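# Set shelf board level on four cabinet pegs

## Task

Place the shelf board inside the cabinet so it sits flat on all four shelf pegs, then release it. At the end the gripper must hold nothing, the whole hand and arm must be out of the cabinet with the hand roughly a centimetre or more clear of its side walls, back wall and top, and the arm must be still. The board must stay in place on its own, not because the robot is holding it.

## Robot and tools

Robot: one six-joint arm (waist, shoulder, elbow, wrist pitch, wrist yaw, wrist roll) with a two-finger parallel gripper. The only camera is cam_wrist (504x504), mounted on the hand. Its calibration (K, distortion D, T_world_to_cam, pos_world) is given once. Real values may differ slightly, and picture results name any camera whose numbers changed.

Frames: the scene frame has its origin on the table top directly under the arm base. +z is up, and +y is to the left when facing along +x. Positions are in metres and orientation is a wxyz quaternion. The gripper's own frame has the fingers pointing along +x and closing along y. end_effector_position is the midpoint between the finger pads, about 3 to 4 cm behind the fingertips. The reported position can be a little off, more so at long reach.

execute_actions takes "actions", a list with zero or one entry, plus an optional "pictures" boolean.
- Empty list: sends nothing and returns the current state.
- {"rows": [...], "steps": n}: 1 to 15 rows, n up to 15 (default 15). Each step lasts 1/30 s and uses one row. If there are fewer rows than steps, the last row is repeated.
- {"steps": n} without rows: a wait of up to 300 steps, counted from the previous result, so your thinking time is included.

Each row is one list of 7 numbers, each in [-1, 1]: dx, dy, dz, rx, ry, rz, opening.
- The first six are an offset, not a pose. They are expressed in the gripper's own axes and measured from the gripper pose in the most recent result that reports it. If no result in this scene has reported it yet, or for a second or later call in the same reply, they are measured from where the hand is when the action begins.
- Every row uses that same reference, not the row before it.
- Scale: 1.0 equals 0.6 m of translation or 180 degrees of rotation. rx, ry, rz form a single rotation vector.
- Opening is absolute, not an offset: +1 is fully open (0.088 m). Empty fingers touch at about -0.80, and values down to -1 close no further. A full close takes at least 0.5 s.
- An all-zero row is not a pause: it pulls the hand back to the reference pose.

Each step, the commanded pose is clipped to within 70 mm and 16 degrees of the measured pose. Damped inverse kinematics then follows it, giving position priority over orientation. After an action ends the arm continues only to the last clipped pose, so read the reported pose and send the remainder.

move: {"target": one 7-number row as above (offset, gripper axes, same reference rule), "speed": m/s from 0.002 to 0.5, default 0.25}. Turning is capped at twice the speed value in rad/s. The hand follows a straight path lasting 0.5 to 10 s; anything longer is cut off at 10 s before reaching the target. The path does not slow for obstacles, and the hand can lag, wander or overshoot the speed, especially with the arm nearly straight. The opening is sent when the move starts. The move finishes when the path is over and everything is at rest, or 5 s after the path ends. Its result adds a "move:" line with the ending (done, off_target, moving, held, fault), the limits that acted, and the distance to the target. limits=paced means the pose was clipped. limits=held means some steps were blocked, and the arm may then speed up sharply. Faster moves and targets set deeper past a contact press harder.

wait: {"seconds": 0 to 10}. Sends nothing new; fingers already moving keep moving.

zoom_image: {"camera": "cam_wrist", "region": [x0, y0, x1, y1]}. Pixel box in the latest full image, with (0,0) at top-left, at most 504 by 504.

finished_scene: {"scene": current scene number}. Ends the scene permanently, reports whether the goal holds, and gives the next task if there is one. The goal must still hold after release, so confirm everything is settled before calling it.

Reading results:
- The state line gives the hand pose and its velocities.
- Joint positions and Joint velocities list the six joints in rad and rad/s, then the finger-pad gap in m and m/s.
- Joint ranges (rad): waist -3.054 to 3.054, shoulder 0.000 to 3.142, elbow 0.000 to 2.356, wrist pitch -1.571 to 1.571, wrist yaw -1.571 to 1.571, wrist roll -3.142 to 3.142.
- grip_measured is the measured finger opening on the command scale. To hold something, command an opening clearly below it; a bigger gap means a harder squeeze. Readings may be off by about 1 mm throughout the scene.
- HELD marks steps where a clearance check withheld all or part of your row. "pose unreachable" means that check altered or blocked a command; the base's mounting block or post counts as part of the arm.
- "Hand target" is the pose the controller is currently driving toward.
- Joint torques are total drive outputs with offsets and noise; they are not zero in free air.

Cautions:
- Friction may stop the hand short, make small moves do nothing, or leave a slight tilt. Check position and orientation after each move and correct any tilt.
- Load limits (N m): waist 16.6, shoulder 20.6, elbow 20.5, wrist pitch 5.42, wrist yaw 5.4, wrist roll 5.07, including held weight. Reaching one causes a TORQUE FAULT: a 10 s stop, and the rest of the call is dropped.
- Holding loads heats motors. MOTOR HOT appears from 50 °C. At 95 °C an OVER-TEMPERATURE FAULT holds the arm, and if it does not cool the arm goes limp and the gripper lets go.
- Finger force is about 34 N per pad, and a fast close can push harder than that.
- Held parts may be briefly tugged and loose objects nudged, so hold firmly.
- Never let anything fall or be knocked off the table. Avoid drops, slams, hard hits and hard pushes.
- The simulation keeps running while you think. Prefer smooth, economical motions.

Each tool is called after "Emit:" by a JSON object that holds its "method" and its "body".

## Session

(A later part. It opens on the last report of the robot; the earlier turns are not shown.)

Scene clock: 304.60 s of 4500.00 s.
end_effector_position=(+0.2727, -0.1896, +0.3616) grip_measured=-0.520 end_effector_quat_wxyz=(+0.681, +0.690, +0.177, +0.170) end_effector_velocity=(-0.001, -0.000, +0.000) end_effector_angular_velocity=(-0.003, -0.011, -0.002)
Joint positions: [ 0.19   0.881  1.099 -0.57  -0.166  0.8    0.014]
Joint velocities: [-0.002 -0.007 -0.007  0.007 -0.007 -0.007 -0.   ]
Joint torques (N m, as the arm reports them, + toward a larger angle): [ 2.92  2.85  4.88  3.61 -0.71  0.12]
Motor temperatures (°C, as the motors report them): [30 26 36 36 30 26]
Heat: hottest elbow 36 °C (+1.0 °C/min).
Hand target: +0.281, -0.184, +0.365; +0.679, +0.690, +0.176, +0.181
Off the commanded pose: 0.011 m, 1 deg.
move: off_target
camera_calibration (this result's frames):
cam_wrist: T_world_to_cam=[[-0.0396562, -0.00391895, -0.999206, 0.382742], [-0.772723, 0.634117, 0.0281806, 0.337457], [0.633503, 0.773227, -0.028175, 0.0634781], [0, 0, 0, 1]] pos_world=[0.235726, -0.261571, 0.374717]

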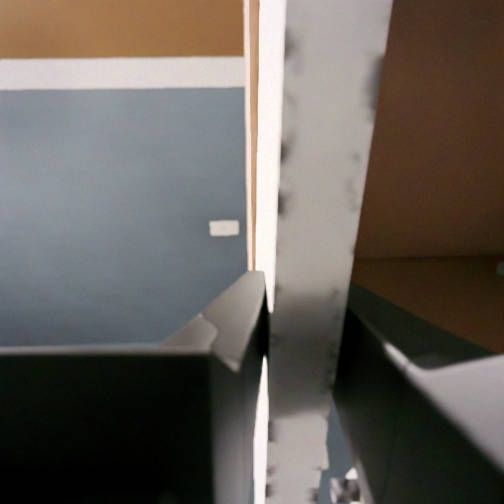

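Emit:
{"method": "move", "body": {"target": [-0.05,-0.165,-0.003,0.1162,0.0037,0.026,-1], "speed": 0.06}}

Scene clock: 324.90 s of 4500.00 s.
end_effector_position=(+0.2455, -0.2018, +0.2579) grip_measured=-0.520 end_effector_quat_wxyz=(+0.535, +0.809, +0.187, +0.156) end_effector_velocity=(-0.003, +0.003, +0.001) end_effector_angular_velocity=(+0.005, -0.017, +0.021)
Joint positions: [-0.497  0.741  0.789 -0.506 -0.847  0.894  0.013]
Joint velocities: [-0.012 -0.002 -0.002 -0.022 -0.037 -0.022 -0.   ]
Joint torques (N m, as the arm reports them, + toward a larger angle): [ 1.71 -4.49  5.46  1.38 -1.04  0.1 ]
Motor temperatures (°C, as the motors report them): [30 26 35 47 30 26]
Heat: hottest wrist pitch 47 °C (+11.1 °C/min).
Hand target: +0.243, -0.201, +0.263; +0.536, +0.808, +0.180, +0.167
Off the commanded pose: 0.005 m, 1 deg.
move: done
camera_calibration (this result's frames):
cam_wrist: T_world_to_cam=[[-0.162164, 0.344437, -0.924698, 0.3591], [-0.749691, 0.566315, 0.342418, 0.226714], [0.641612, 0.748766, 0.166385, 0.0302113], [0, 0, 0, 1]] pos_world=[0.208814, -0.2747, 0.249401]

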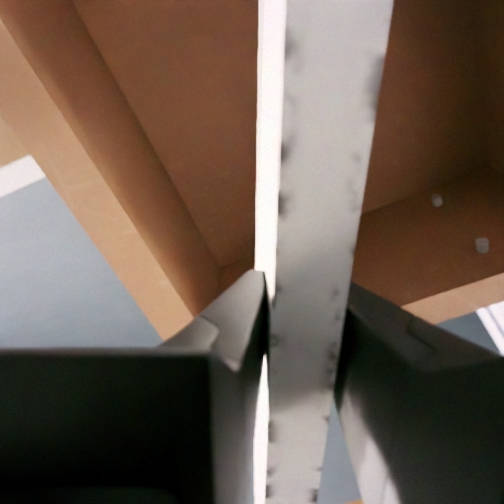

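Emit:
{"method": "move", "body": {"target": [0.1155,0.007,0.014,0,0,0,-1], "speed": 0.03}}

Scene clock: 330.10 s of 4500.00 s.
end_effector_position=(+0.3091, -0.1802, +0.2568) grip_measured=-0.520 end_effector_quat_wxyz=(+0.536, +0.810, +0.188, +0.144) end_effector_velocity=(+0.001, +0.002, -0.000) end_effector_angular_velocity=(-0.003, -0.009, +0.008)
Joint positions: [-0.239  0.944  0.768 -0.193 -0.585  1.034  0.013]
Joint velocities: [ 0.002  0.007 -0.002  0.007 -0.007 -0.007  0.   ]
Joint torques (N m, as the arm reports them, + toward a larger angle): [ 2.92 -2.3   6.06  1.82 -0.95  0.1 ]
Motor temperatures (°C, as the motors report them): [30 26 35 46 30 26]
Heat: hottest wrist pitch 46 °C (+10.0 °C/min).
Hand target: +0.311, -0.178, +0.262; +0.535, +0.809, +0.187, +0.156
Off the commanded pose: 0.006 m, 1 deg.
move: done
camera_calibration (this result's frames):
cam_wrist: T_world_to_cam=[[-0.178363, 0.341108, -0.922947, 0.364952], [-0.735331, 0.577057, 0.355378, 0.256709], [0.653815, 0.742058, 0.147902, -0.0268511], [0, 0, 0, 1]] pos_world=[0.271416, -0.252699, 0.249574]

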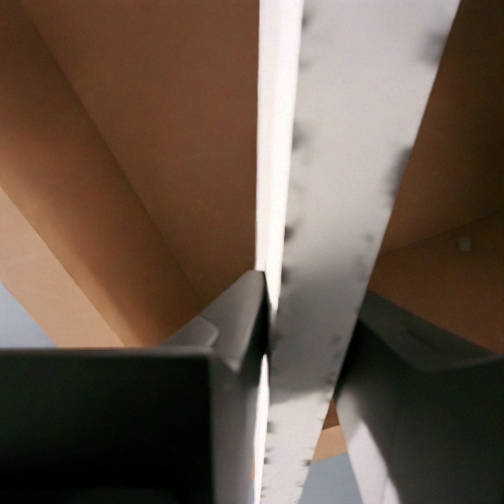

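Emit:
{"method": "move", "body": {"target": [-0.008,-0.01,-0.039,0,0,0,-1], "speed": 0.02}}

Scene clock: 338.00 s of 4500.00 s.
end_effector_position=(+0.2969, -0.1683, +0.2533) grip_measured=-0.520 end_effector_quat_wxyz=(+0.538, +0.813, +0.187, +0.123) end_effector_velocity=(-0.004, +0.003, -0.002) end_effector_angular_velocity=(+0.012, +0.012, +0.015)
Joint positions: [-0.19   0.865  0.698 -0.19  -0.496  1.061  0.013]
Joint velocities: [-0.002 -0.012 -0.007 -0.022 -0.007  0.007 -0.   ]
Joint torques (N m, as the arm reports them, + toward a larger angle): [ 3.63 -3.56  4.78  1.28 -1.15  0.11]
Motor temperatures (°C, as the motors report them): [30 26 35 45 30 26]
Heat: hottest wrist pitch 45 °C (+9.0 °C/min).
Hand target: +0.294, -0.161, +0.260; +0.536, +0.810, +0.188, +0.144
Off the commanded pose: 0.010 m, 2 deg.
move: off_target
camera_calibration (this result's frames):
cam_wrist: T_world_to_cam=[[-0.198997, 0.337735, -0.919965, 0.360305], [-0.708384, 0.59911, 0.373174, 0.233315], [0.677194, 0.725949, 0.120024, -0.0297916], [0, 0, 0, 1]] pos_world=[0.257151, -0.239842, 0.247977]

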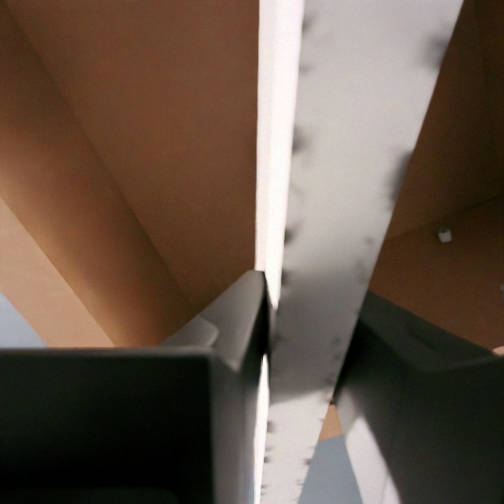

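Emit:
{"method": "execute_actions", "body": {"actions": []}}

Scene clock: 339.53 s of 4500.00 s.
end_effector_position=(+0.2967, -0.1682, +0.2533) grip_measured=-0.520 end_effector_quat_wxyz=(+0.538, +0.813, +0.187, +0.123) end_effector_velocity=(-0.001, -0.000, +0.001) end_effector_angular_velocity=(+0.010, +0.001, +0.004)
Joint positions: [-0.189  0.864  0.697 -0.19  -0.496  1.061  0.013]
Joint velocities: [-0.002 -0.002  0.002 -0.007 -0.007  0.007 -0.   ]
Joint torques (N m, as the arm reports them, + toward a larger angle): [ 3.61 -3.69  4.65  1.28 -1.22  0.05]
Motor temperatures (°C, as the motors report them): [30 26 35 45 31 26]
Heat: hottest wrist pitch 45 °C (+9.1 °C/min).
Hand target: +0.294, -0.161, +0.260; +0.536, +0.810, +0.188, +0.144
Off the commanded pose: 0.010 m, 2 deg.
Steps of this call (steps 1 to 46: nothing new was sent). Readings (end_effector_position):
1: (+0.2969, -0.1682, +0.2532)
2: (+0.2968, -0.1683, +0.2532)
4: (+0.2968, -0.1682, +0.2533)
8: (+0.2968, -0.1682, +0.2533)
46: the state above
camera_calibration (this result's frames):
cam_wrist: T_world_to_cam=[[-0.199001, 0.337833, -0.919928, 0.360254], [-0.708041, 0.599436, 0.373301, 0.233069], [0.677552, 0.725634, 0.119911, -0.0298464], [0, 0, 0, 1]] pos_world=[0.256936, -0.239758, 0.247982]

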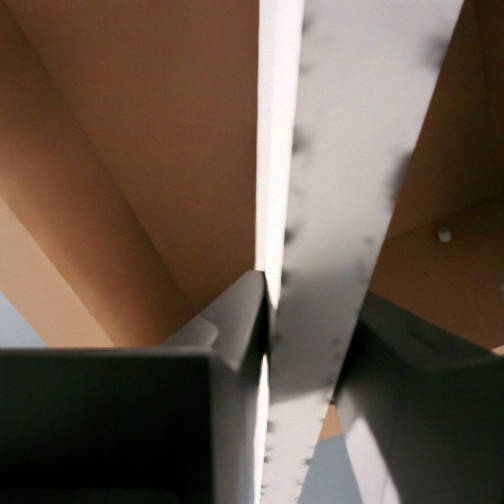

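Emit:
{"method": "move", "body": {"target": [0.049,0.013,0.01,0,0.026,-0.011,-1], "speed": 0.02}}

Scene clock: 345.00 s of 4500.00 s.
end_effector_position=(+0.3244, -0.1676, +0.2486) grip_measured=-0.520 end_effector_quat_wxyz=(+0.529, +0.810, +0.223, +0.124) end_effector_velocity=(-0.000, +0.001, -0.000) end_effector_angular_velocity=(-0.002, -0.002, +0.008)
Joint positions: [-0.183  1.023  0.801 -0.215 -0.501  1.046  0.014]
Joint velocities: [-0.002  0.002  0.002 -0.007 -0.007 -0.007 -0.   ]
Joint torques (N m, as the arm reports them, + toward a larger angle): [ 4.13 -1.82  6.98  1.4  -1.26 -0.52]
Motor temperatures (°C, as the motors report them): [30 26 35 44 31 26]
Heat: hottest wrist pitch 44 °C (+7.0 °C/min).
Hand target: +0.326, -0.163, +0.258; +0.532, +0.804, +0.222, +0.146
Off the commanded pose: 0.011 m, 3 deg.
move: off_target
camera_calibration (this result's frames):
cam_wrist: T_world_to_cam=[[-0.256727, 0.327054, -0.909465, 0.375542], [-0.728801, 0.552531, 0.404425, 0.245176], [0.634776, 0.766645, 0.096508, -0.0219381], [0, 0, 0, 1]] pos_world=[0.289022, -0.241471, 0.244505]

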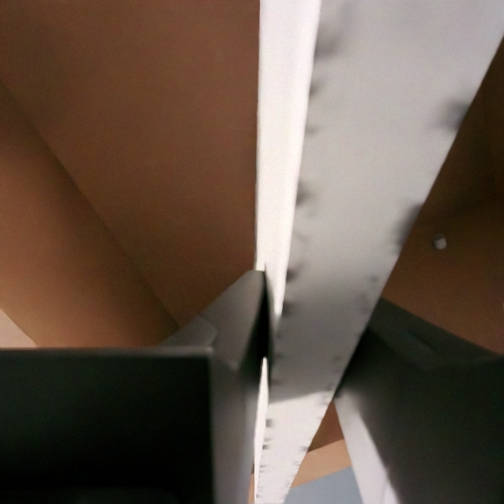

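Emit:
{"method": "move", "body": {"target": [-0.16,0.006,-0.02,0,0,0.01,-1], "speed": 0.05}}

Scene clock: 371.00 s of 4500.00 s.
end_effector_position=(+0.2391, -0.2024, +0.2512) grip_measured=-0.520 end_effector_quat_wxyz=(+0.517, +0.818, +0.222, +0.120) end_effector_velocity=(-0.004, +0.004, -0.004) end_effector_angular_velocity=(+0.002, +0.015, +0.018)
Joint positions: [-0.502  0.745  0.839 -0.636 -0.782  0.892  0.013]
Joint velocities: [-0.012 -0.002 -0.002 -0.037 -0.007 -0.022 -0.   ]
Joint torques (N m, as the arm reports them, + toward a larger angle): [ 1.52 -4.55  7.75  1.03 -1.01 -0.32]
Motor temperatures (°C, as the motors report them): [32 26 36 41 32 26]
Heat: hottest wrist pitch 41 °C (+0.0 °C/min).
Hand target: +0.237, -0.206, +0.261; +0.527, +0.813, +0.210, +0.132
Off the commanded pose: 0.010 m, 2 deg.
move: off_target
camera_calibration (this result's frames):
cam_wrist: T_world_to_cam=[[-0.265577, 0.351953, -0.897551, 0.371516], [-0.720287, 0.546384, 0.427377, 0.192106], [0.640824, 0.759996, 0.1084, 0.052865], [0, 0, 0, 1]] pos_world=[0.203161, -0.275897, 0.245622]

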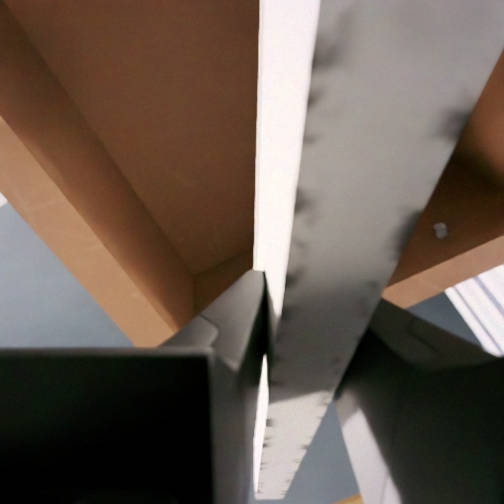

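Emit:
{"method": "move", "body": {"target": [0.015,0.024,0.0025,-0.028,0.132,0.029,-1], "speed": 0.05}}

Scene clock: 391.77 s of 4500.00 s.
end_effector_position=(+0.2501, -0.2026, +0.2585) grip_measured=-0.520 end_effector_quat_wxyz=(+0.488, +0.765, +0.286, +0.308) end_effector_velocity=(-0.002, -0.002, +0.005) end_effector_angular_velocity=(+0.008, -0.024, +0.004)
Joint positions: [-0.599  1.155  1.14  -1.169 -1.141  0.236  0.013]
Joint velocities: [-0.002  0.007  0.017 -0.037 -0.022 -0.037 -0.   ]
Joint torques (N m, as the arm reports them, + toward a larger angle): [ 2.53 -4.72  6.34 -0.01 -1.2  -0.3 ]
Motor temperatures (°C, as the motors report them): [31 26 37 38 32 26]
Heat: hottest wrist pitch 38 °C (-8.1 °C/min).
Hand target: +0.251, -0.205, +0.263; +0.489, +0.763, +0.279, +0.317
Off the commanded pose: 0.005 m, 1 deg.
move: done
camera_calibration (this result's frames):
cam_wrist: T_world_to_cam=[[-0.157004, 0.337372, -0.928186, 0.358884], [-0.937438, 0.244805, 0.247549, 0.236728], [0.310741, 0.908983, 0.27783, 0.114083], [0, 0, 0, 1]] pos_world=[0.242813, -0.282729, 0.242813]

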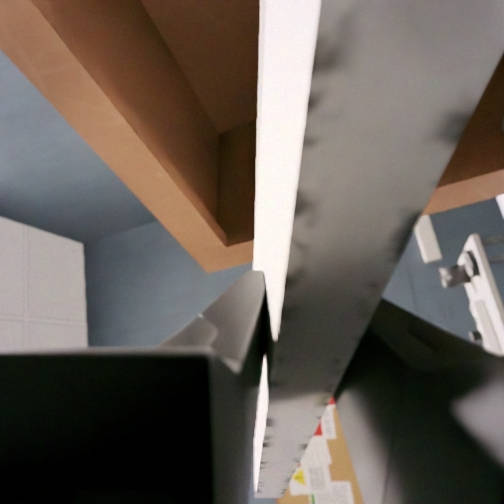

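Emit:
{"method": "move", "body": {"target": [0.113,-0.0105,0.071,0,0,0,-1], "speed": 0.03}}

Scene clock: 400.47 s of 4500.00 s.
end_effector_position=(+0.3227, -0.1820, +0.2501) grip_measured=-0.520 end_effector_quat_wxyz=(+0.494, +0.766, +0.281, +0.300) end_effector_velocity=(-0.000, +0.001, +0.003) end_effector_angular_velocity=(+0.019, -0.013, +0.008)
Joint positions: [-0.395  1.275  1.081 -0.625 -1.016  0.633  0.013]
Joint velocities: [ 0.002  0.002 -0.002  0.007 -0.022  0.007 -0.   ]
Joint torques (N m, as the arm reports them, + toward a larger angle): [ 4.89 -4.08  4.19  1.11 -0.69  0.04]
Motor temperatures (°C, as the motors report them): [31 27 37 36 32 26]
Heat: hottest elbow 37 °C (-7.1 °C/min).
Hand target: +0.324, -0.174, +0.251; +0.488, +0.764, +0.288, +0.309
Off the commanded pose: 0.008 m, 1 deg.
move: done
camera_calibration (this result's frames):
cam_wrist: T_world_to_cam=[[-0.155704, 0.33198, -0.930347, 0.354629], [-0.930525, 0.26676, 0.250924, 0.302754], [0.331481, 0.904781, 0.26738, 0.0702921], [0, 0, 0, 1]] pos_world=[0.313637, -0.262092, 0.235165]

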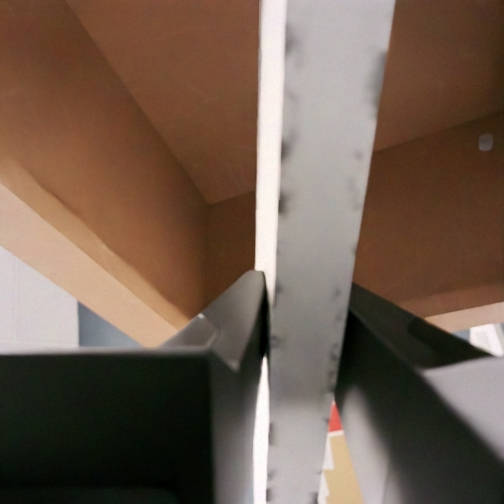

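Emit:
{"method": "move", "body": {"target": [-0.135,0.015,-0.082,0,0,0,-1], "speed": 0.05}}

Scene clock: 435.20 s of 4500.00 s.
end_effector_position=(+0.2354, -0.2126, +0.2543) grip_measured=-0.520 end_effector_quat_wxyz=(+0.490, +0.769, +0.291, +0.291) end_effector_velocity=(-0.003, -0.001, +0.006) end_effector_angular_velocity=(+0.033, -0.016, -0.001)
Joint positions: [-0.684  1.157  1.178 -1.33  -1.143  0.104  0.013]
Joint velocities: [-0.007 -0.002  0.002 -0.037 -0.037 -0.022  0.   ]
Joint torques (N m, as the arm reports them, + toward a larger angle): [ 2.34 -6.29  6.36 -0.36 -1.14 -0.3 ]
Motor temperatures (°C, as the motors report them): [33 27 35 34 32 26]
Heat: hottest elbow 35 °C (-5.0 °C/min).
Hand target: +0.235, -0.215, +0.261; +0.494, +0.767, +0.280, +0.298
Off the commanded pose: 0.006 m, 2 deg.
move: done
camera_calibration (this result's frames):
cam_wrist: T_world_to_cam=[[-0.182102, 0.329882, -0.926292, 0.359853], [-0.925649, 0.26026, 0.274662, 0.220067], [0.331683, 0.907437, 0.257961, 0.128713], [0, 0, 0, 1]] pos_world=[0.226542, -0.292783, 0.239682]

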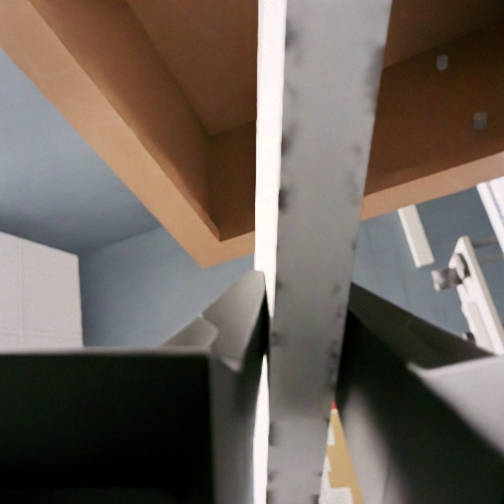

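Emit:
{"method": "move", "body": {"target": [0.023,0.022,-0.017,0.0473,-0.1361,0.03,-1], "speed": 0.05}}

Scene clock: 466.57 s of 4500.00 s.
end_effector_position=(+0.2408, -0.2016, +0.2663) grip_measured=-0.520 end_effector_quat_wxyz=(+0.468, +0.860, +0.173, +0.111) end_effector_velocity=(-0.001, +0.001, -0.002) end_effector_angular_velocity=(-0.017, +0.004, -0.012)
Joint positions: [-0.415  0.654  0.752 -0.45  -0.711  1.166  0.013]
Joint velocities: [ 0.007 -0.012 -0.012  0.007  0.022 -0.007 -0.   ]
Joint torques (N m, as the arm reports them, + toward a larger angle): [ 2.04 -3.45  5.57  1.56 -0.91  0.19]
Motor temperatures (°C, as the motors report them): [31 29 36 32 33 26]
Heat: hottest elbow 36 °C (+0.0 °C/min).
Hand target: +0.239, -0.200, +0.272; +0.469, +0.858, +0.168, +0.123
Off the commanded pose: 0.006 m, 2 deg.
move: done
camera_calibration (this result's frames):
cam_wrist: T_world_to_cam=[[-0.220878, 0.490913, -0.842744, 0.387928], [-0.669574, 0.551951, 0.497012, 0.156889], [0.709143, 0.674059, 0.206789, -0.0104758], [0, 0, 0, 1]] pos_world=[0.198162, -0.269972, 0.251115]

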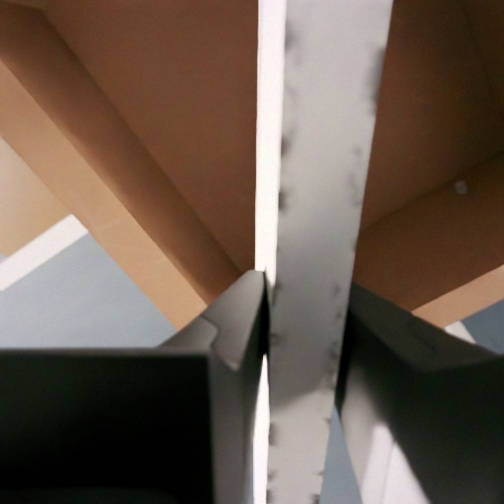

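Emit:
{"method": "move", "body": {"target": [0.075,0.006,0.002,0,0,0,-1], "speed": 0.03}}

Scene clock: 471.87 s of 4500.00 s.
end_effector_position=(+0.2828, -0.1886, +0.2652) grip_measured=-0.520 end_effector_quat_wxyz=(+0.469, +0.860, +0.174, +0.100) end_effector_velocity=(+0.000, +0.001, -0.001) end_effector_angular_velocity=(-0.010, -0.001, -0.005)
Joint positions: [-0.228  0.794  0.734 -0.254 -0.511  1.24   0.013]
Joint velocities: [ 0.002 -0.002 -0.007  0.007  0.007 -0.007  0.   ]
Joint torques (N m, as the arm reports them, + toward a larger angle): [ 2.59 -2.27  5.62  1.74 -0.87  0.07]
Motor temperatures (°C, as the motors report them): [31 28 36 33 32 26]
Heat: hottest elbow 36 °C (+0.0 °C/min).
Hand target: +0.283, -0.186, +0.270; +0.468, +0.860, +0.173, +0.111
Off the commanded pose: 0.005 m, 1 deg.
move: done
camera_calibration (this result's frames):
cam_wrist: T_world_to_cam=[[-0.233503, 0.488034, -0.841011, 0.392441], [-0.653981, 0.561243, 0.507262, 0.173006], [0.719573, 0.668453, 0.188113, -0.0478324], [0, 0, 0, 1]] pos_world=[0.239198, -0.25665, 0.251286]

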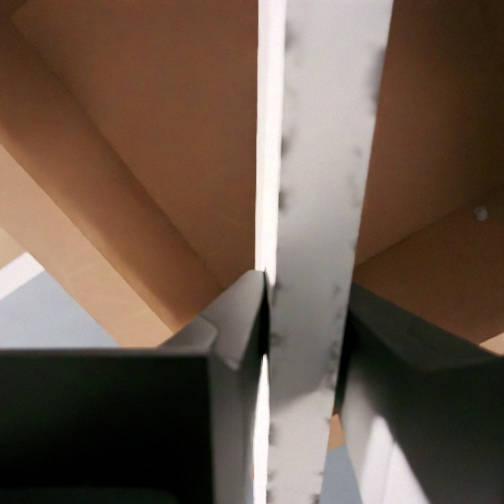

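Emit:
{"method": "move", "body": {"target": [0.075,0.008,0.004,0,0.005,-0.003,-1], "speed": 0.03}}

Scene clock: 475.63 s of 4500.00 s.
end_effector_position=(+0.3244, -0.1726, +0.2572) grip_measured=-0.520 end_effector_quat_wxyz=(+0.467, +0.859, +0.190, +0.090) end_effector_velocity=(-0.003, +0.001, -0.000) end_effector_angular_velocity=(-0.002, +0.002, +0.012)
Joint positions: [-0.138  0.977  0.756 -0.118 -0.414  1.264  0.013]
Joint velocities: [-0.002 -0.007  0.002 -0.022 -0.007 -0.007 -0.   ]
Joint torques (N m, as the arm reports them, + toward a larger angle): [ 3.56 -2.68  7.87  1.8  -0.82  0.17]
Motor temperatures (°C, as the motors report them): [31 28 36 33 32 26]
Heat: hottest elbow 36 °C (+0.0 °C/min).
Hand target: +0.326, -0.175, +0.268; +0.468, +0.859, +0.182, +0.104
Off the commanded pose: 0.012 m, 2 deg.
move: off_target
camera_calibration (this result's frames):
cam_wrist: T_world_to_cam=[[-0.270932, 0.479804, -0.834496, 0.396664], [-0.648197, 0.549972, 0.52666, 0.186395], [0.711643, 0.683607, 0.162003, -0.0750577], [0, 0, 0, 1]] pos_world=[0.281704, -0.241523, 0.245008]

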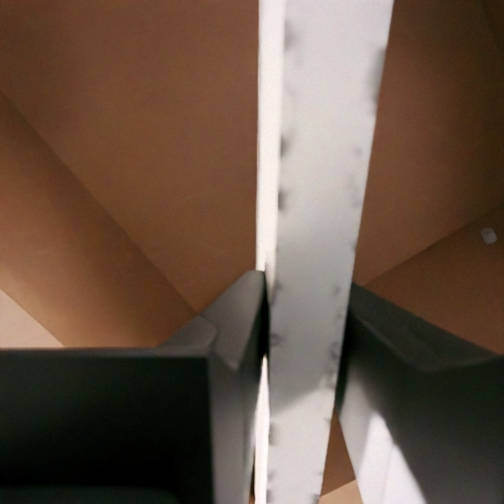

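Emit:
{"method": "move", "body": {"target": [0.083,0.03,-0.013,-0.01,0.014,0.027,-1], "speed": 0.03}}

Scene clock: 482.70 s of 4500.00 s.
end_effector_position=(+0.3697, -0.1525, +0.2617) grip_measured=-0.520 end_effector_quat_wxyz=(+0.471, +0.857, +0.174, +0.114) end_effector_velocity=(-0.001, +0.000, +0.002) end_effector_angular_velocity=(-0.005, -0.015, +0.001)
Joint positions: [-0.058  1.174  0.771  0.118 -0.375  1.286  0.013]
Joint velocities: [ 0.002 -0.002 -0.002  0.007 -0.007 -0.007 -0.   ]
Joint torques (N m, as the arm reports them, + toward a larger angle): [ 4.55 -3.6   8.15  1.96 -0.95  0.17]
Motor temperatures (°C, as the motors report them): [32 28 36 35 32 26]
Heat: hottest elbow 36 °C (+1.0 °C/min).
Hand target: +0.371, -0.155, +0.275; +0.472, +0.856, +0.163, +0.132
Off the commanded pose: 0.014 m, 2 deg.
move: off_target
camera_calibration (this result's frames):
cam_wrist: T_world_to_cam=[[-0.218132, 0.484107, -0.847383, 0.387555], [-0.674212, 0.553022, 0.489494, 0.222177], [0.705589, 0.678091, 0.205759, -0.131831], [0, 0, 0, 1]] pos_world=[0.327351, -0.221093, 0.246779]

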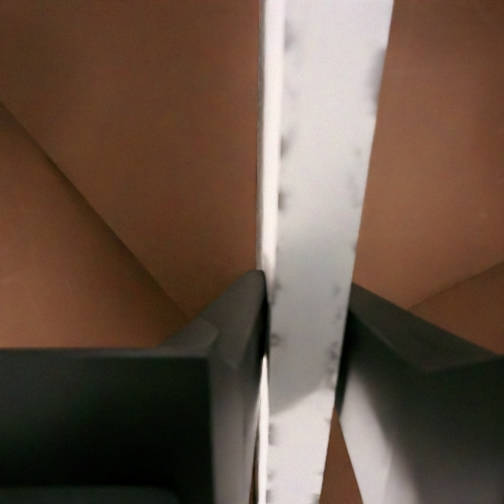

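Emit:
{"method": "move", "body": {"target": [0.05,0.02,0.0,-0.09,0,0.008,-1], "speed": 0.02}}

Scene clock: 496.90 s of 4500.00 s.
end_effector_position=(+0.3969, -0.1417, +0.2596) grip_measured=-0.520 end_effector_quat_wxyz=(+0.579, +0.788, +0.161, +0.130) end_effector_velocity=(-0.002, +0.003, -0.003) end_effector_angular_velocity=(-0.004, +0.009, +0.019)
Joint positions: [-0.022  1.296  0.821  0.185 -0.33   1.034  0.013]
Joint velocities: [-0.002 -0.002 -0.002 -0.022 -0.007 -0.007 -0.   ]
Joint torques (N m, as the arm reports them, + toward a larger angle): [ 4.67 -3.98  8.15  2.08 -0.8  -0.34]
Motor temperatures (°C, as the motors report them): [33 27 38 37 32 26]
Heat: hottest elbow 38 °C (+3.0 °C/min).
Hand target: +0.399, -0.146, +0.272; +0.586, +0.785, +0.145, +0.143
Off the commanded pose: 0.014 m, 3 deg.
move: off_target
camera_calibration (this result's frames):
cam_wrist: T_world_to_cam=[[-0.131693, 0.264961, -0.955224, 0.349079], [-0.70574, 0.65163, 0.278047, 0.316962], [0.696124, 0.710756, 0.101179, -0.1224], [0, 0, 0, 1]] pos_world=[0.354869, -0.212037, 0.257703]

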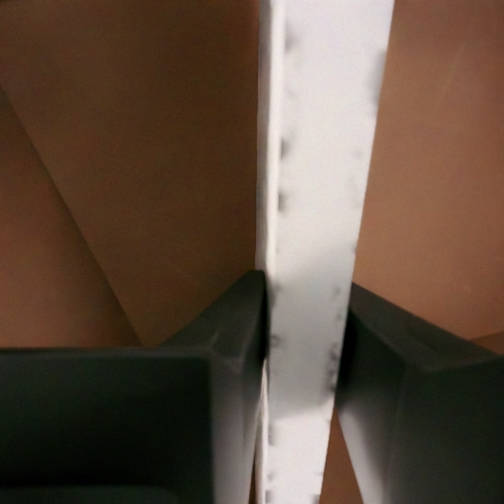

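Emit:
{"method": "move", "body": {"target": [0.012,0,0,-0.0955,0.003,0.008,-1], "speed": 0.02}}

Scene clock: 508.17 s of 4500.00 s.
end_effector_position=(+0.4006, -0.1386, +0.2542) grip_measured=-0.429 end_effector_quat_wxyz=(+0.672, +0.710, +0.144, +0.154) end_effector_velocity=(-0.002, +0.003, -0.003) end_effector_angular_velocity=(-0.008, +0.016, +0.012)
Joint positions: [-0.033  1.321  0.815  0.212 -0.351  0.782  0.018]
Joint velocities: [ 0.002 -0.002 -0.002 -0.022  0.007 -0.007  0.   ]
Joint torques (N m, as the arm reports them, + toward a larger angle): [ 4.57 -2.89  6.59  2.3  -0.58 -1.67]
Motor temperatures (°C, as the motors report them): [34 27 38 40 32 27]
Heat: hottest wrist pitch 40 °C (+5.0 °C/min).
Hand target: +0.403, -0.139, +0.260; +0.688, +0.695, +0.133, +0.163
Off the commanded pose: 0.006 m, 3 deg.
move: off_target
camera_calibration (this result's frames):
cam_wrist: T_world_to_cam=[[-0.026635, 0.0443242, -0.998662, 0.282042], [-0.725117, 0.686821, 0.049823, 0.389694], [0.68811, 0.725474, 0.0138467, -0.0991595], [0, 0, 0, 1]] pos_world=[0.358319, -0.208214, 0.263622]

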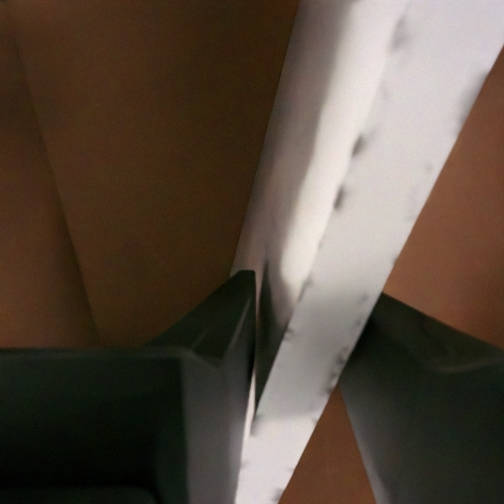

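Emit:
{"method": "move", "body": {"target": [0,0.008,-0.013,0.06,0,0.005,-1], "speed": 0.02}}

Scene clock: 519.57 s of 4500.00 s.
end_effector_position=(+0.4007, -0.1375, +0.2518) grip_measured=-0.510 end_effector_quat_wxyz=(+0.600, +0.774, +0.155, +0.129) end_effector_velocity=(-0.001, +0.003, +0.000) end_effector_angular_velocity=(-0.004, -0.004, +0.012)
Joint positions: [-0.026  1.32   0.799  0.236 -0.322  0.986  0.014]
Joint velocities: [ 0.002 -0.002 -0.002 -0.007 -0.007 -0.007 -0.   ]
Joint torques (N m, as the arm reports them, + toward a larger angle): [ 5.34 -5.05  4.35  1.57 -0.87 -0.26]
Motor temperatures (°C, as the motors report them): [34 27 37 41 31 28]
Heat: hottest wrist pitch 41 °C (+5.1 °C/min).
Hand target: +0.397, -0.132, +0.259; +0.601, +0.771, +0.153, +0.145
Off the commanded pose: 0.010 m, 2 deg.
move: off_target
camera_calibration (this result's frames):
cam_wrist: T_world_to_cam=[[-0.113091, 0.221147, -0.968661, 0.330938], [-0.701522, 0.672625, 0.235463, 0.330987], [0.703618, 0.706166, 0.0790718, -0.12527], [0, 0, 0, 1]] pos_world=[0.357763, -0.207354, 0.252537]

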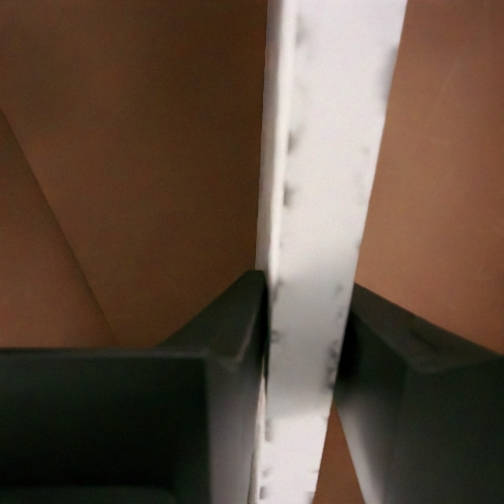

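Emit:
{"method": "move", "body": {"target": [0.045,0.012,0.008,0.03,0,0.008,-1], "speed": 0.015}}

Scene clock: 527.67 s of 4500.00 s.
end_effector_position=(+0.4138, -0.1340, +0.2445) grip_measured=-0.519 end_effector_quat_wxyz=(+0.566, +0.800, +0.163, +0.116) end_effector_velocity=(-0.001, +0.002, -0.002) end_effector_angular_velocity=(-0.004, +0.002, +0.012)
Joint positions: [-0.029  1.382  0.822  0.268 -0.315  1.07   0.014]
Joint velocities: [-0.002  0.002 -0.002 -0.007 -0.007 -0.007 -0.   ]
Joint torques (N m, as the arm reports them, + toward a larger angle): [ 5.98  0.72 10.86  3.37 -0.49  0.98]
Motor temperatures (°C, as the motors report them): [35 27 38 42 31 27]
Heat: hottest wrist pitch 42 °C (+6.1 °C/min).
Hand target: +0.426, -0.133, +0.258; +0.561, +0.804, +0.151, +0.129
Off the commanded pose: 0.020 m, 2 deg.
move: off_target
camera_calibration (this result's frames):
cam_wrist: T_world_to_cam=[[-0.156956, 0.293975, -0.942838, 0.346175], [-0.688306, 0.652057, 0.317894, 0.311157], [0.708237, 0.698857, 0.100001, -0.144353], [0, 0, 0, 1]] pos_world=[0.370741, -0.203777, 0.241907]

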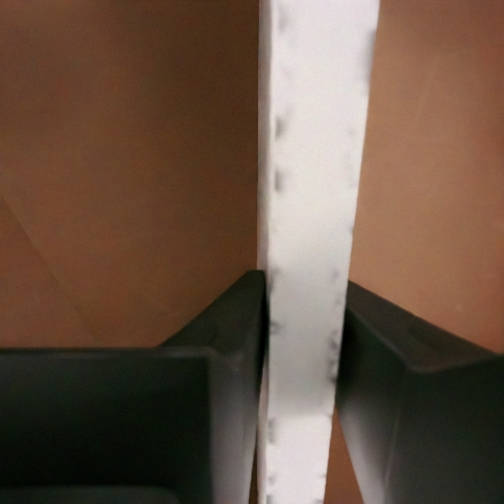

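Emit:
{"method": "move", "body": {"target": [-0.004,0.01,0,-0.06,0,0.008,-1], "speed": 0.015}}

Scene clock: 537.33 s of 4500.00 s.
end_effector_position=(+0.4132, -0.1380, +0.2420) grip_measured=-0.520 end_effector_quat_wxyz=(+0.633, +0.749, +0.149, +0.125) end_effector_velocity=(-0.001, +0.002, -0.002) end_effector_angular_velocity=(-0.004, +0.003, +0.012)
Joint positions: [-0.04   1.377  0.818  0.272 -0.317  0.898  0.013]
Joint velocities: [-0.002  0.002 -0.002 -0.007 -0.007 -0.007  0.   ]
Joint torques (N m, as the arm reports them, + toward a larger angle): [ 5.03 -5.16  5.55  1.89 -0.88 -0.42]
Motor temperatures (°C, as the motors report them): [36 27 38 44 31 27]
Heat: hottest wrist pitch 44 °C (+8.1 °C/min).
Hand target: +0.412, -0.137, +0.250; +0.638, +0.745, +0.141, +0.138
Off the commanded pose: 0.008 m, 2 deg.
move: done
camera_calibration (this result's frames):
cam_wrist: T_world_to_cam=[[-0.0933552, 0.142328, -0.985407, 0.308061], [-0.696387, 0.698015, 0.166792, 0.36041], [0.711569, 0.701796, 0.0339519, -0.12586], [0, 0, 0, 1]] pos_world=[0.369302, -0.207089, 0.247725]

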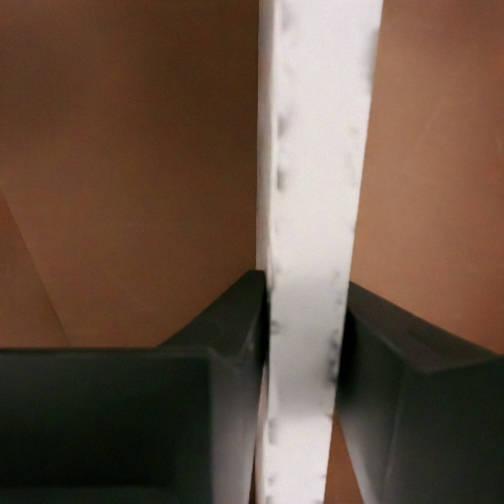

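Emit:
{"method": "move", "body": {"target": [0.002,0.008,0,-0.053,0,0.008,-1], "speed": 0.01}}

Scene clock: 547.57 s of 4500.00 s.
end_effector_position=(+0.4136, -0.1398, +0.2401) grip_measured=-0.520 end_effector_quat_wxyz=(+0.688, +0.700, +0.137, +0.133) end_effector_velocity=(-0.002, +0.003, +0.001) end_effector_angular_velocity=(-0.000, -0.011, +0.018)
Joint positions: [-0.047  1.379  0.814  0.283 -0.318  0.748  0.013]
Joint velocities: [-0.002 -0.002 -0.002 -0.007 -0.022 -0.007 -0.   ]
Joint torques (N m, as the arm reports them, + toward a larger angle): [ 4.98 -4.02  5.81  2.08 -0.85 -0.42]
Motor temperatures (°C, as the motors report them): [36 27 38 44 31 27]
Heat: hottest wrist pitch 44 °C (+7.1 °C/min).
Hand target: +0.414, -0.138, +0.247; +0.692, +0.696, +0.129, +0.145
Off the commanded pose: 0.007 m, 2 deg.
move: done
camera_calibration (this result's frames):
cam_wrist: T_world_to_cam=[[-0.0364943, 0.00444915, -0.999324, 0.267021], [-0.696566, 0.716921, 0.0286297, 0.398138], [0.716564, 0.69714, -0.0230644, -0.113901], [0, 0, 0, 1]] pos_world=[0.368691, -0.207217, 0.252815]

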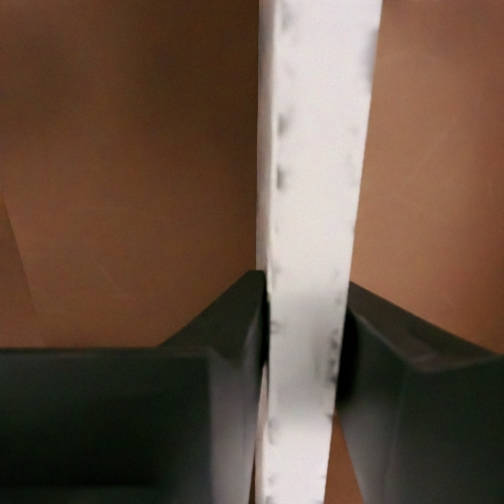

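Emit:
{"method": "move", "body": {"target": [0,-0.09,0,0,0,0.008,-1], "speed": 0.03}}

Scene clock: 551.33 s of 4500.00 s.
end_effector_position=(+0.4121, -0.1398, +0.1821) grip_measured=-0.520 end_effector_quat_wxyz=(+0.684, +0.704, +0.134, +0.133) end_effector_velocity=(-0.001, +0.001, -0.000) end_effector_angular_velocity=(+0.008, -0.003, +0.001)
Joint positions: [-0.196  1.471  0.711  0.469 -0.462  0.716  0.013]
Joint velocities: [-0.002 -0.002 -0.007  0.007 -0.007  0.007 -0.   ]
Joint torques (N m, as the arm reports them, + toward a larger angle): [ 4.68 -4.78  4.93  1.88 -0.93 -0.25]
Motor temperatures (°C, as the motors report them): [36 27 38 44 31 27]
Heat: hottest wrist pitch 44 °C (+7.1 °C/min).
Hand target: +0.413, -0.139, +0.186; +0.687, +0.701, +0.128, +0.142
Off the commanded pose: 0.004 m, 1 deg.
move: done
camera_calibration (this result's frames):
cam_wrist: T_world_to_cam=[[-0.0355072, 0.0163734, -0.999235, 0.210186], [-0.693007, 0.72001, 0.0364236, 0.396334], [0.720056, 0.69377, -0.0142187, -0.117677], [0, 0, 0, 1]] pos_world=[0.366859, -0.207165, 0.193916]

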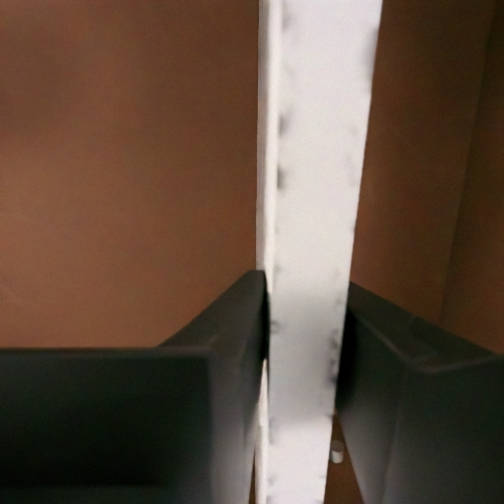

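Emit:
{"method": "move", "body": {"target": [0.003,-0.024,0,0,0,0.006,-1], "speed": 0.01}}

Scene clock: 558.73 s of 4500.00 s.
end_effector_position=(+0.4128, -0.1390, +0.1664) grip_measured=-0.520 end_effector_quat_wxyz=(+0.682, +0.707, +0.131, +0.135) end_effector_velocity=(-0.000, -0.001, -0.002) end_effector_angular_velocity=(-0.005, -0.005, -0.002)
Joint positions: [-0.235  1.515  0.691  0.534 -0.504  0.713  0.013]
Joint velocities: [-0.007  0.002 -0.002  0.007 -0.007 -0.007 -0.   ]
Joint torques (N m, as the arm reports them, + toward a larger angle): [ 4.33 -4.7   4.39  1.86 -0.77 -0.15]
Motor temperatures (°C, as the motors report them): [36 27 37 44 31 27]
Heat: hottest wrist pitch 44 °C (+6.0 °C/min).
Hand target: +0.413, -0.139, +0.168; +0.683, +0.705, +0.127, +0.139
Off the commanded pose: 0.002 m, 1 deg.
move: done
camera_calibration (this result's frames):
cam_wrist: T_world_to_cam=[[-0.0301288, 0.0255525, -0.999219, 0.193577], [-0.692074, 0.720756, 0.0392991, 0.396092], [0.721197, 0.692718, -0.0040313, -0.121279], [0, 0, 0, 1]] pos_world=[0.367423, -0.20642, 0.177371]

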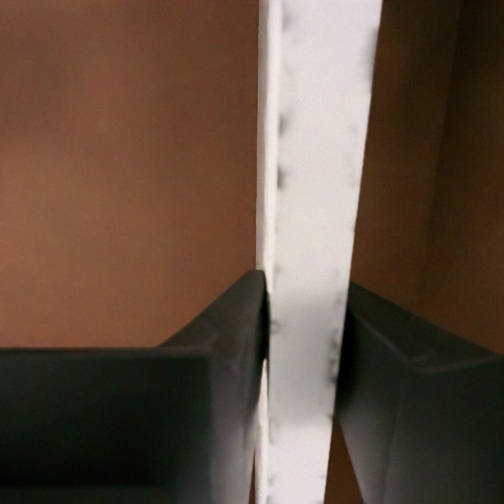

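No contact yet; lower a bit more.

Emit:
{"method": "move", "body": {"target": [0,-0.015,0,0,0,0.004,-1], "speed": 0.008}}

Scene clock: 561.27 s of 4500.00 s.
end_effector_position=(+0.4128, -0.1386, +0.1627) grip_measured=-0.520 end_effector_quat_wxyz=(+0.684, +0.704, +0.123, +0.143) end_effector_velocity=(+0.001, -0.003, -0.000) end_effector_angular_velocity=(-0.013, -0.007, -0.018)
Joint positions: [-0.251  1.534  0.681  0.575 -0.537  0.703  0.013]
Joint velocities: [-0.002  0.002 -0.002  0.022  0.007 -0.007 -0.   ]
Joint torques (N m, as the arm reports them, + toward a larger angle): [ 3.45 -3.88  3.86  1.5  -0.44  0.23]
Motor temperatures (°C, as the motors report them): [36 28 37 44 31 27]
Heat: hottest wrist pitch 44 °C (+6.1 °C/min).
Hand target: +0.413, -0.139, +0.158; +0.681, +0.708, +0.127, +0.139
Off the commanded pose: 0.005 m, 1 deg.
move: done
camera_calibration (this result's frames):
cam_wrist: T_world_to_cam=[[-0.00572274, 0.0220039, -0.999742, 0.179381], [-0.693493, 0.720191, 0.0198208, 0.39957], [0.720441, 0.693427, 0.0111381, -0.123654], [0, 0, 0, 1]] pos_world=[0.367211, -0.205969, 0.172792]

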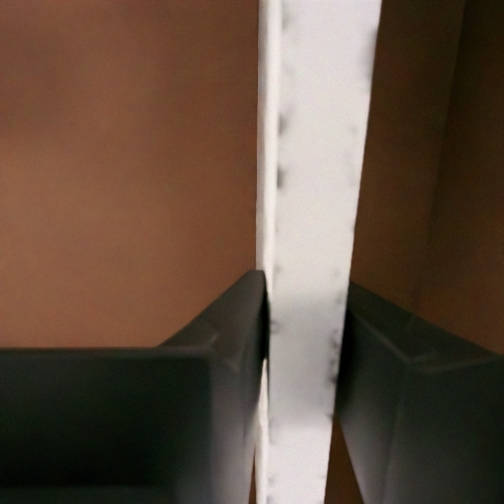

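Emit:
{"method": "move", "body": {"target": [0,0.003,0,0,0,0,0.2], "speed": 0.01}}

Emit:
{"method": "move", "body": {"target": [-0.3,0.01,0.01,0,0,0,0.2], "speed": 0.1}}

Scene clock: 564.20 s of 4500.00 s.
end_effector_position=(+0.4128, -0.1378, +0.1623) grip_measured=+0.199 end_effector_quat_wxyz=(+0.684, +0.704, +0.125, +0.143) end_effector_velocity=(+0.000, -0.003, -0.003) end_effector_angular_velocity=(-0.008, +0.009, -0.008)
Joint positions: [-0.249  1.535  0.681  0.572 -0.535  0.702  0.049]
Joint velocities: [-0.007 -0.002  0.002 -0.007  0.007 -0.007  0.   ]
Joint torques (N m, as the arm reports them, + toward a larger angle): [ 4.39 -5.88  4.42  1.03 -0.44  0.03]
Motor temperatures (°C, as the motors report them): [36 28 37 44 31 27]
Heat: hottest wrist pitch 44 °C (+5.1 °C/min).
Hand target: +0.413, -0.139, +0.164; +0.684, +0.704, +0.123, +0.143
Off the commanded pose: 0.002 m, 0 deg.
move: done
camera_calibration (this result's frames):
cam_wrist: T_world_to_cam=[[-0.00854921, 0.0210844, -0.999741, 0.180004], [-0.694667, 0.719021, 0.0211045, 0.399073], [0.71928, 0.694668, 0.00849962, -0.123105], [0, 0, 0, 1]] pos_world=[0.367309, -0.20522, 0.172581]

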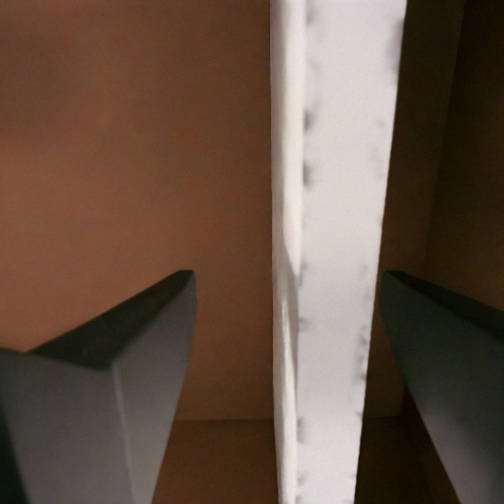

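Scene clock: 566.43 s of 4500.00 s.
end_effector_position=(+0.2493, -0.2067, +0.1615) grip_measured=+0.200 end_effector_quat_wxyz=(+0.679, +0.708, +0.128, +0.144) end_effector_velocity=(-0.003, -0.000, -0.003) end_effector_angular_velocity=(-0.021, +0.001, +0.004)
Joint positions: [-0.83   0.889  0.56  -0.208 -1.077  0.38   0.049]
Joint velocities: [-0.017  0.002  0.007 -0.037 -0.007 -0.051 -0.   ]
Joint torques (N m, as the arm reports them, + toward a larger angle): [ 0.97 -5.03  5.82  0.62 -0.61 -0.29]
Motor temperatures (°C, as the motors report them): [35 28 37 43 31 27]
Heat: hottest wrist pitch 43 °C (+4.1 °C/min).
Hand target: +0.248, -0.210, +0.164; +0.685, +0.704, +0.124, +0.143
Off the commanded pose: 0.004 m, 1 deg.
move: done
camera_calibration (this result's frames):
cam_wrist: T_world_to_cam=[[-0.0133591, 0.033345, -0.999355, 0.182894], [-0.698631, 0.714712, 0.0331866, 0.333183], [0.715358, 0.698623, 0.0137479, 0.0433214], [0, 0, 0, 1]] pos_world=[0.204225, -0.274494, 0.171123]

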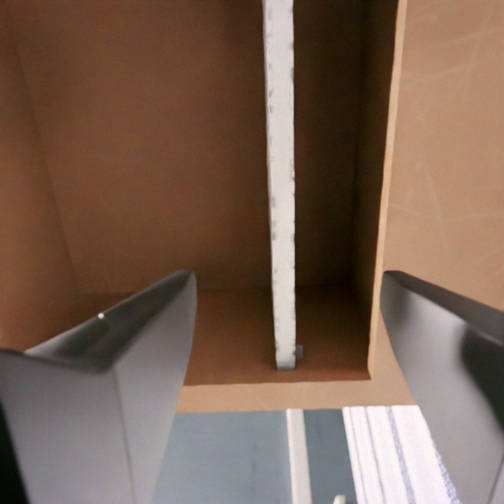

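Emit:
{"method": "move", "body": {"target": [-0.18,0.23,0,-0.5,0,0,1], "speed": 0.25}}

Scene clock: 573.67 s of 4500.00 s.
end_effector_position=(+0.1520, -0.2542, +0.2948) grip_measured=+1.000 end_effector_quat_wxyz=(+0.986, +0.003, +0.085, +0.143) end_effector_velocity=(-0.000, +0.002, +0.009) end_effector_angular_velocity=(-0.008, -0.024, +0.009)
Joint positions: [-1.275  0.687  1.224 -1.563 -1.193 -1.76   0.088]
Joint velocities: [ 0.022 -0.007  0.017 -0.007 -0.007  0.007  0.   ]
Joint torques (N m, as the arm reports them, + toward a larger angle): [ 0.56 -4.72  6.74 -0.11 -0.52  0.31]
Motor temperatures (°C, as the motors report them): [34 28 37 41 31 27]
Heat: hottest wrist pitch 41 °C (+0.0 °C/min).
Hand target: +0.152, -0.254, +0.297; +0.986, +0.001, +0.086, +0.145
Off the commanded pose: 0.005 m, 13 deg.
joint sent to its limit — the command would take joint 4 (wrist pitch) past its lower limit, so that joint was sent only as far as its limit.
After step 90, 0.30 s passed at rest.
move: off_target
camera_calibration (this result's frames):
cam_wrist: T_world_to_cam=[[0.253582, -0.966995, -0.024842, -0.265748], [-0.514679, -0.113135, -0.849886, 0.316692], [0.819025, 0.228302, -0.52638, 0.168201], [0, 0, 0, 1]] pos_world=[0.0926228, -0.259549, 0.351088]

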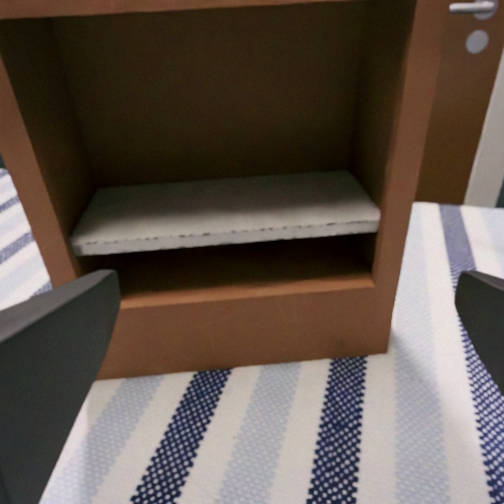

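The board sits level, and the arm is clear and at rest.

Emit:
{"method": "finished_scene", "body": {"scene": 1}}

The scene is finished: the task was done.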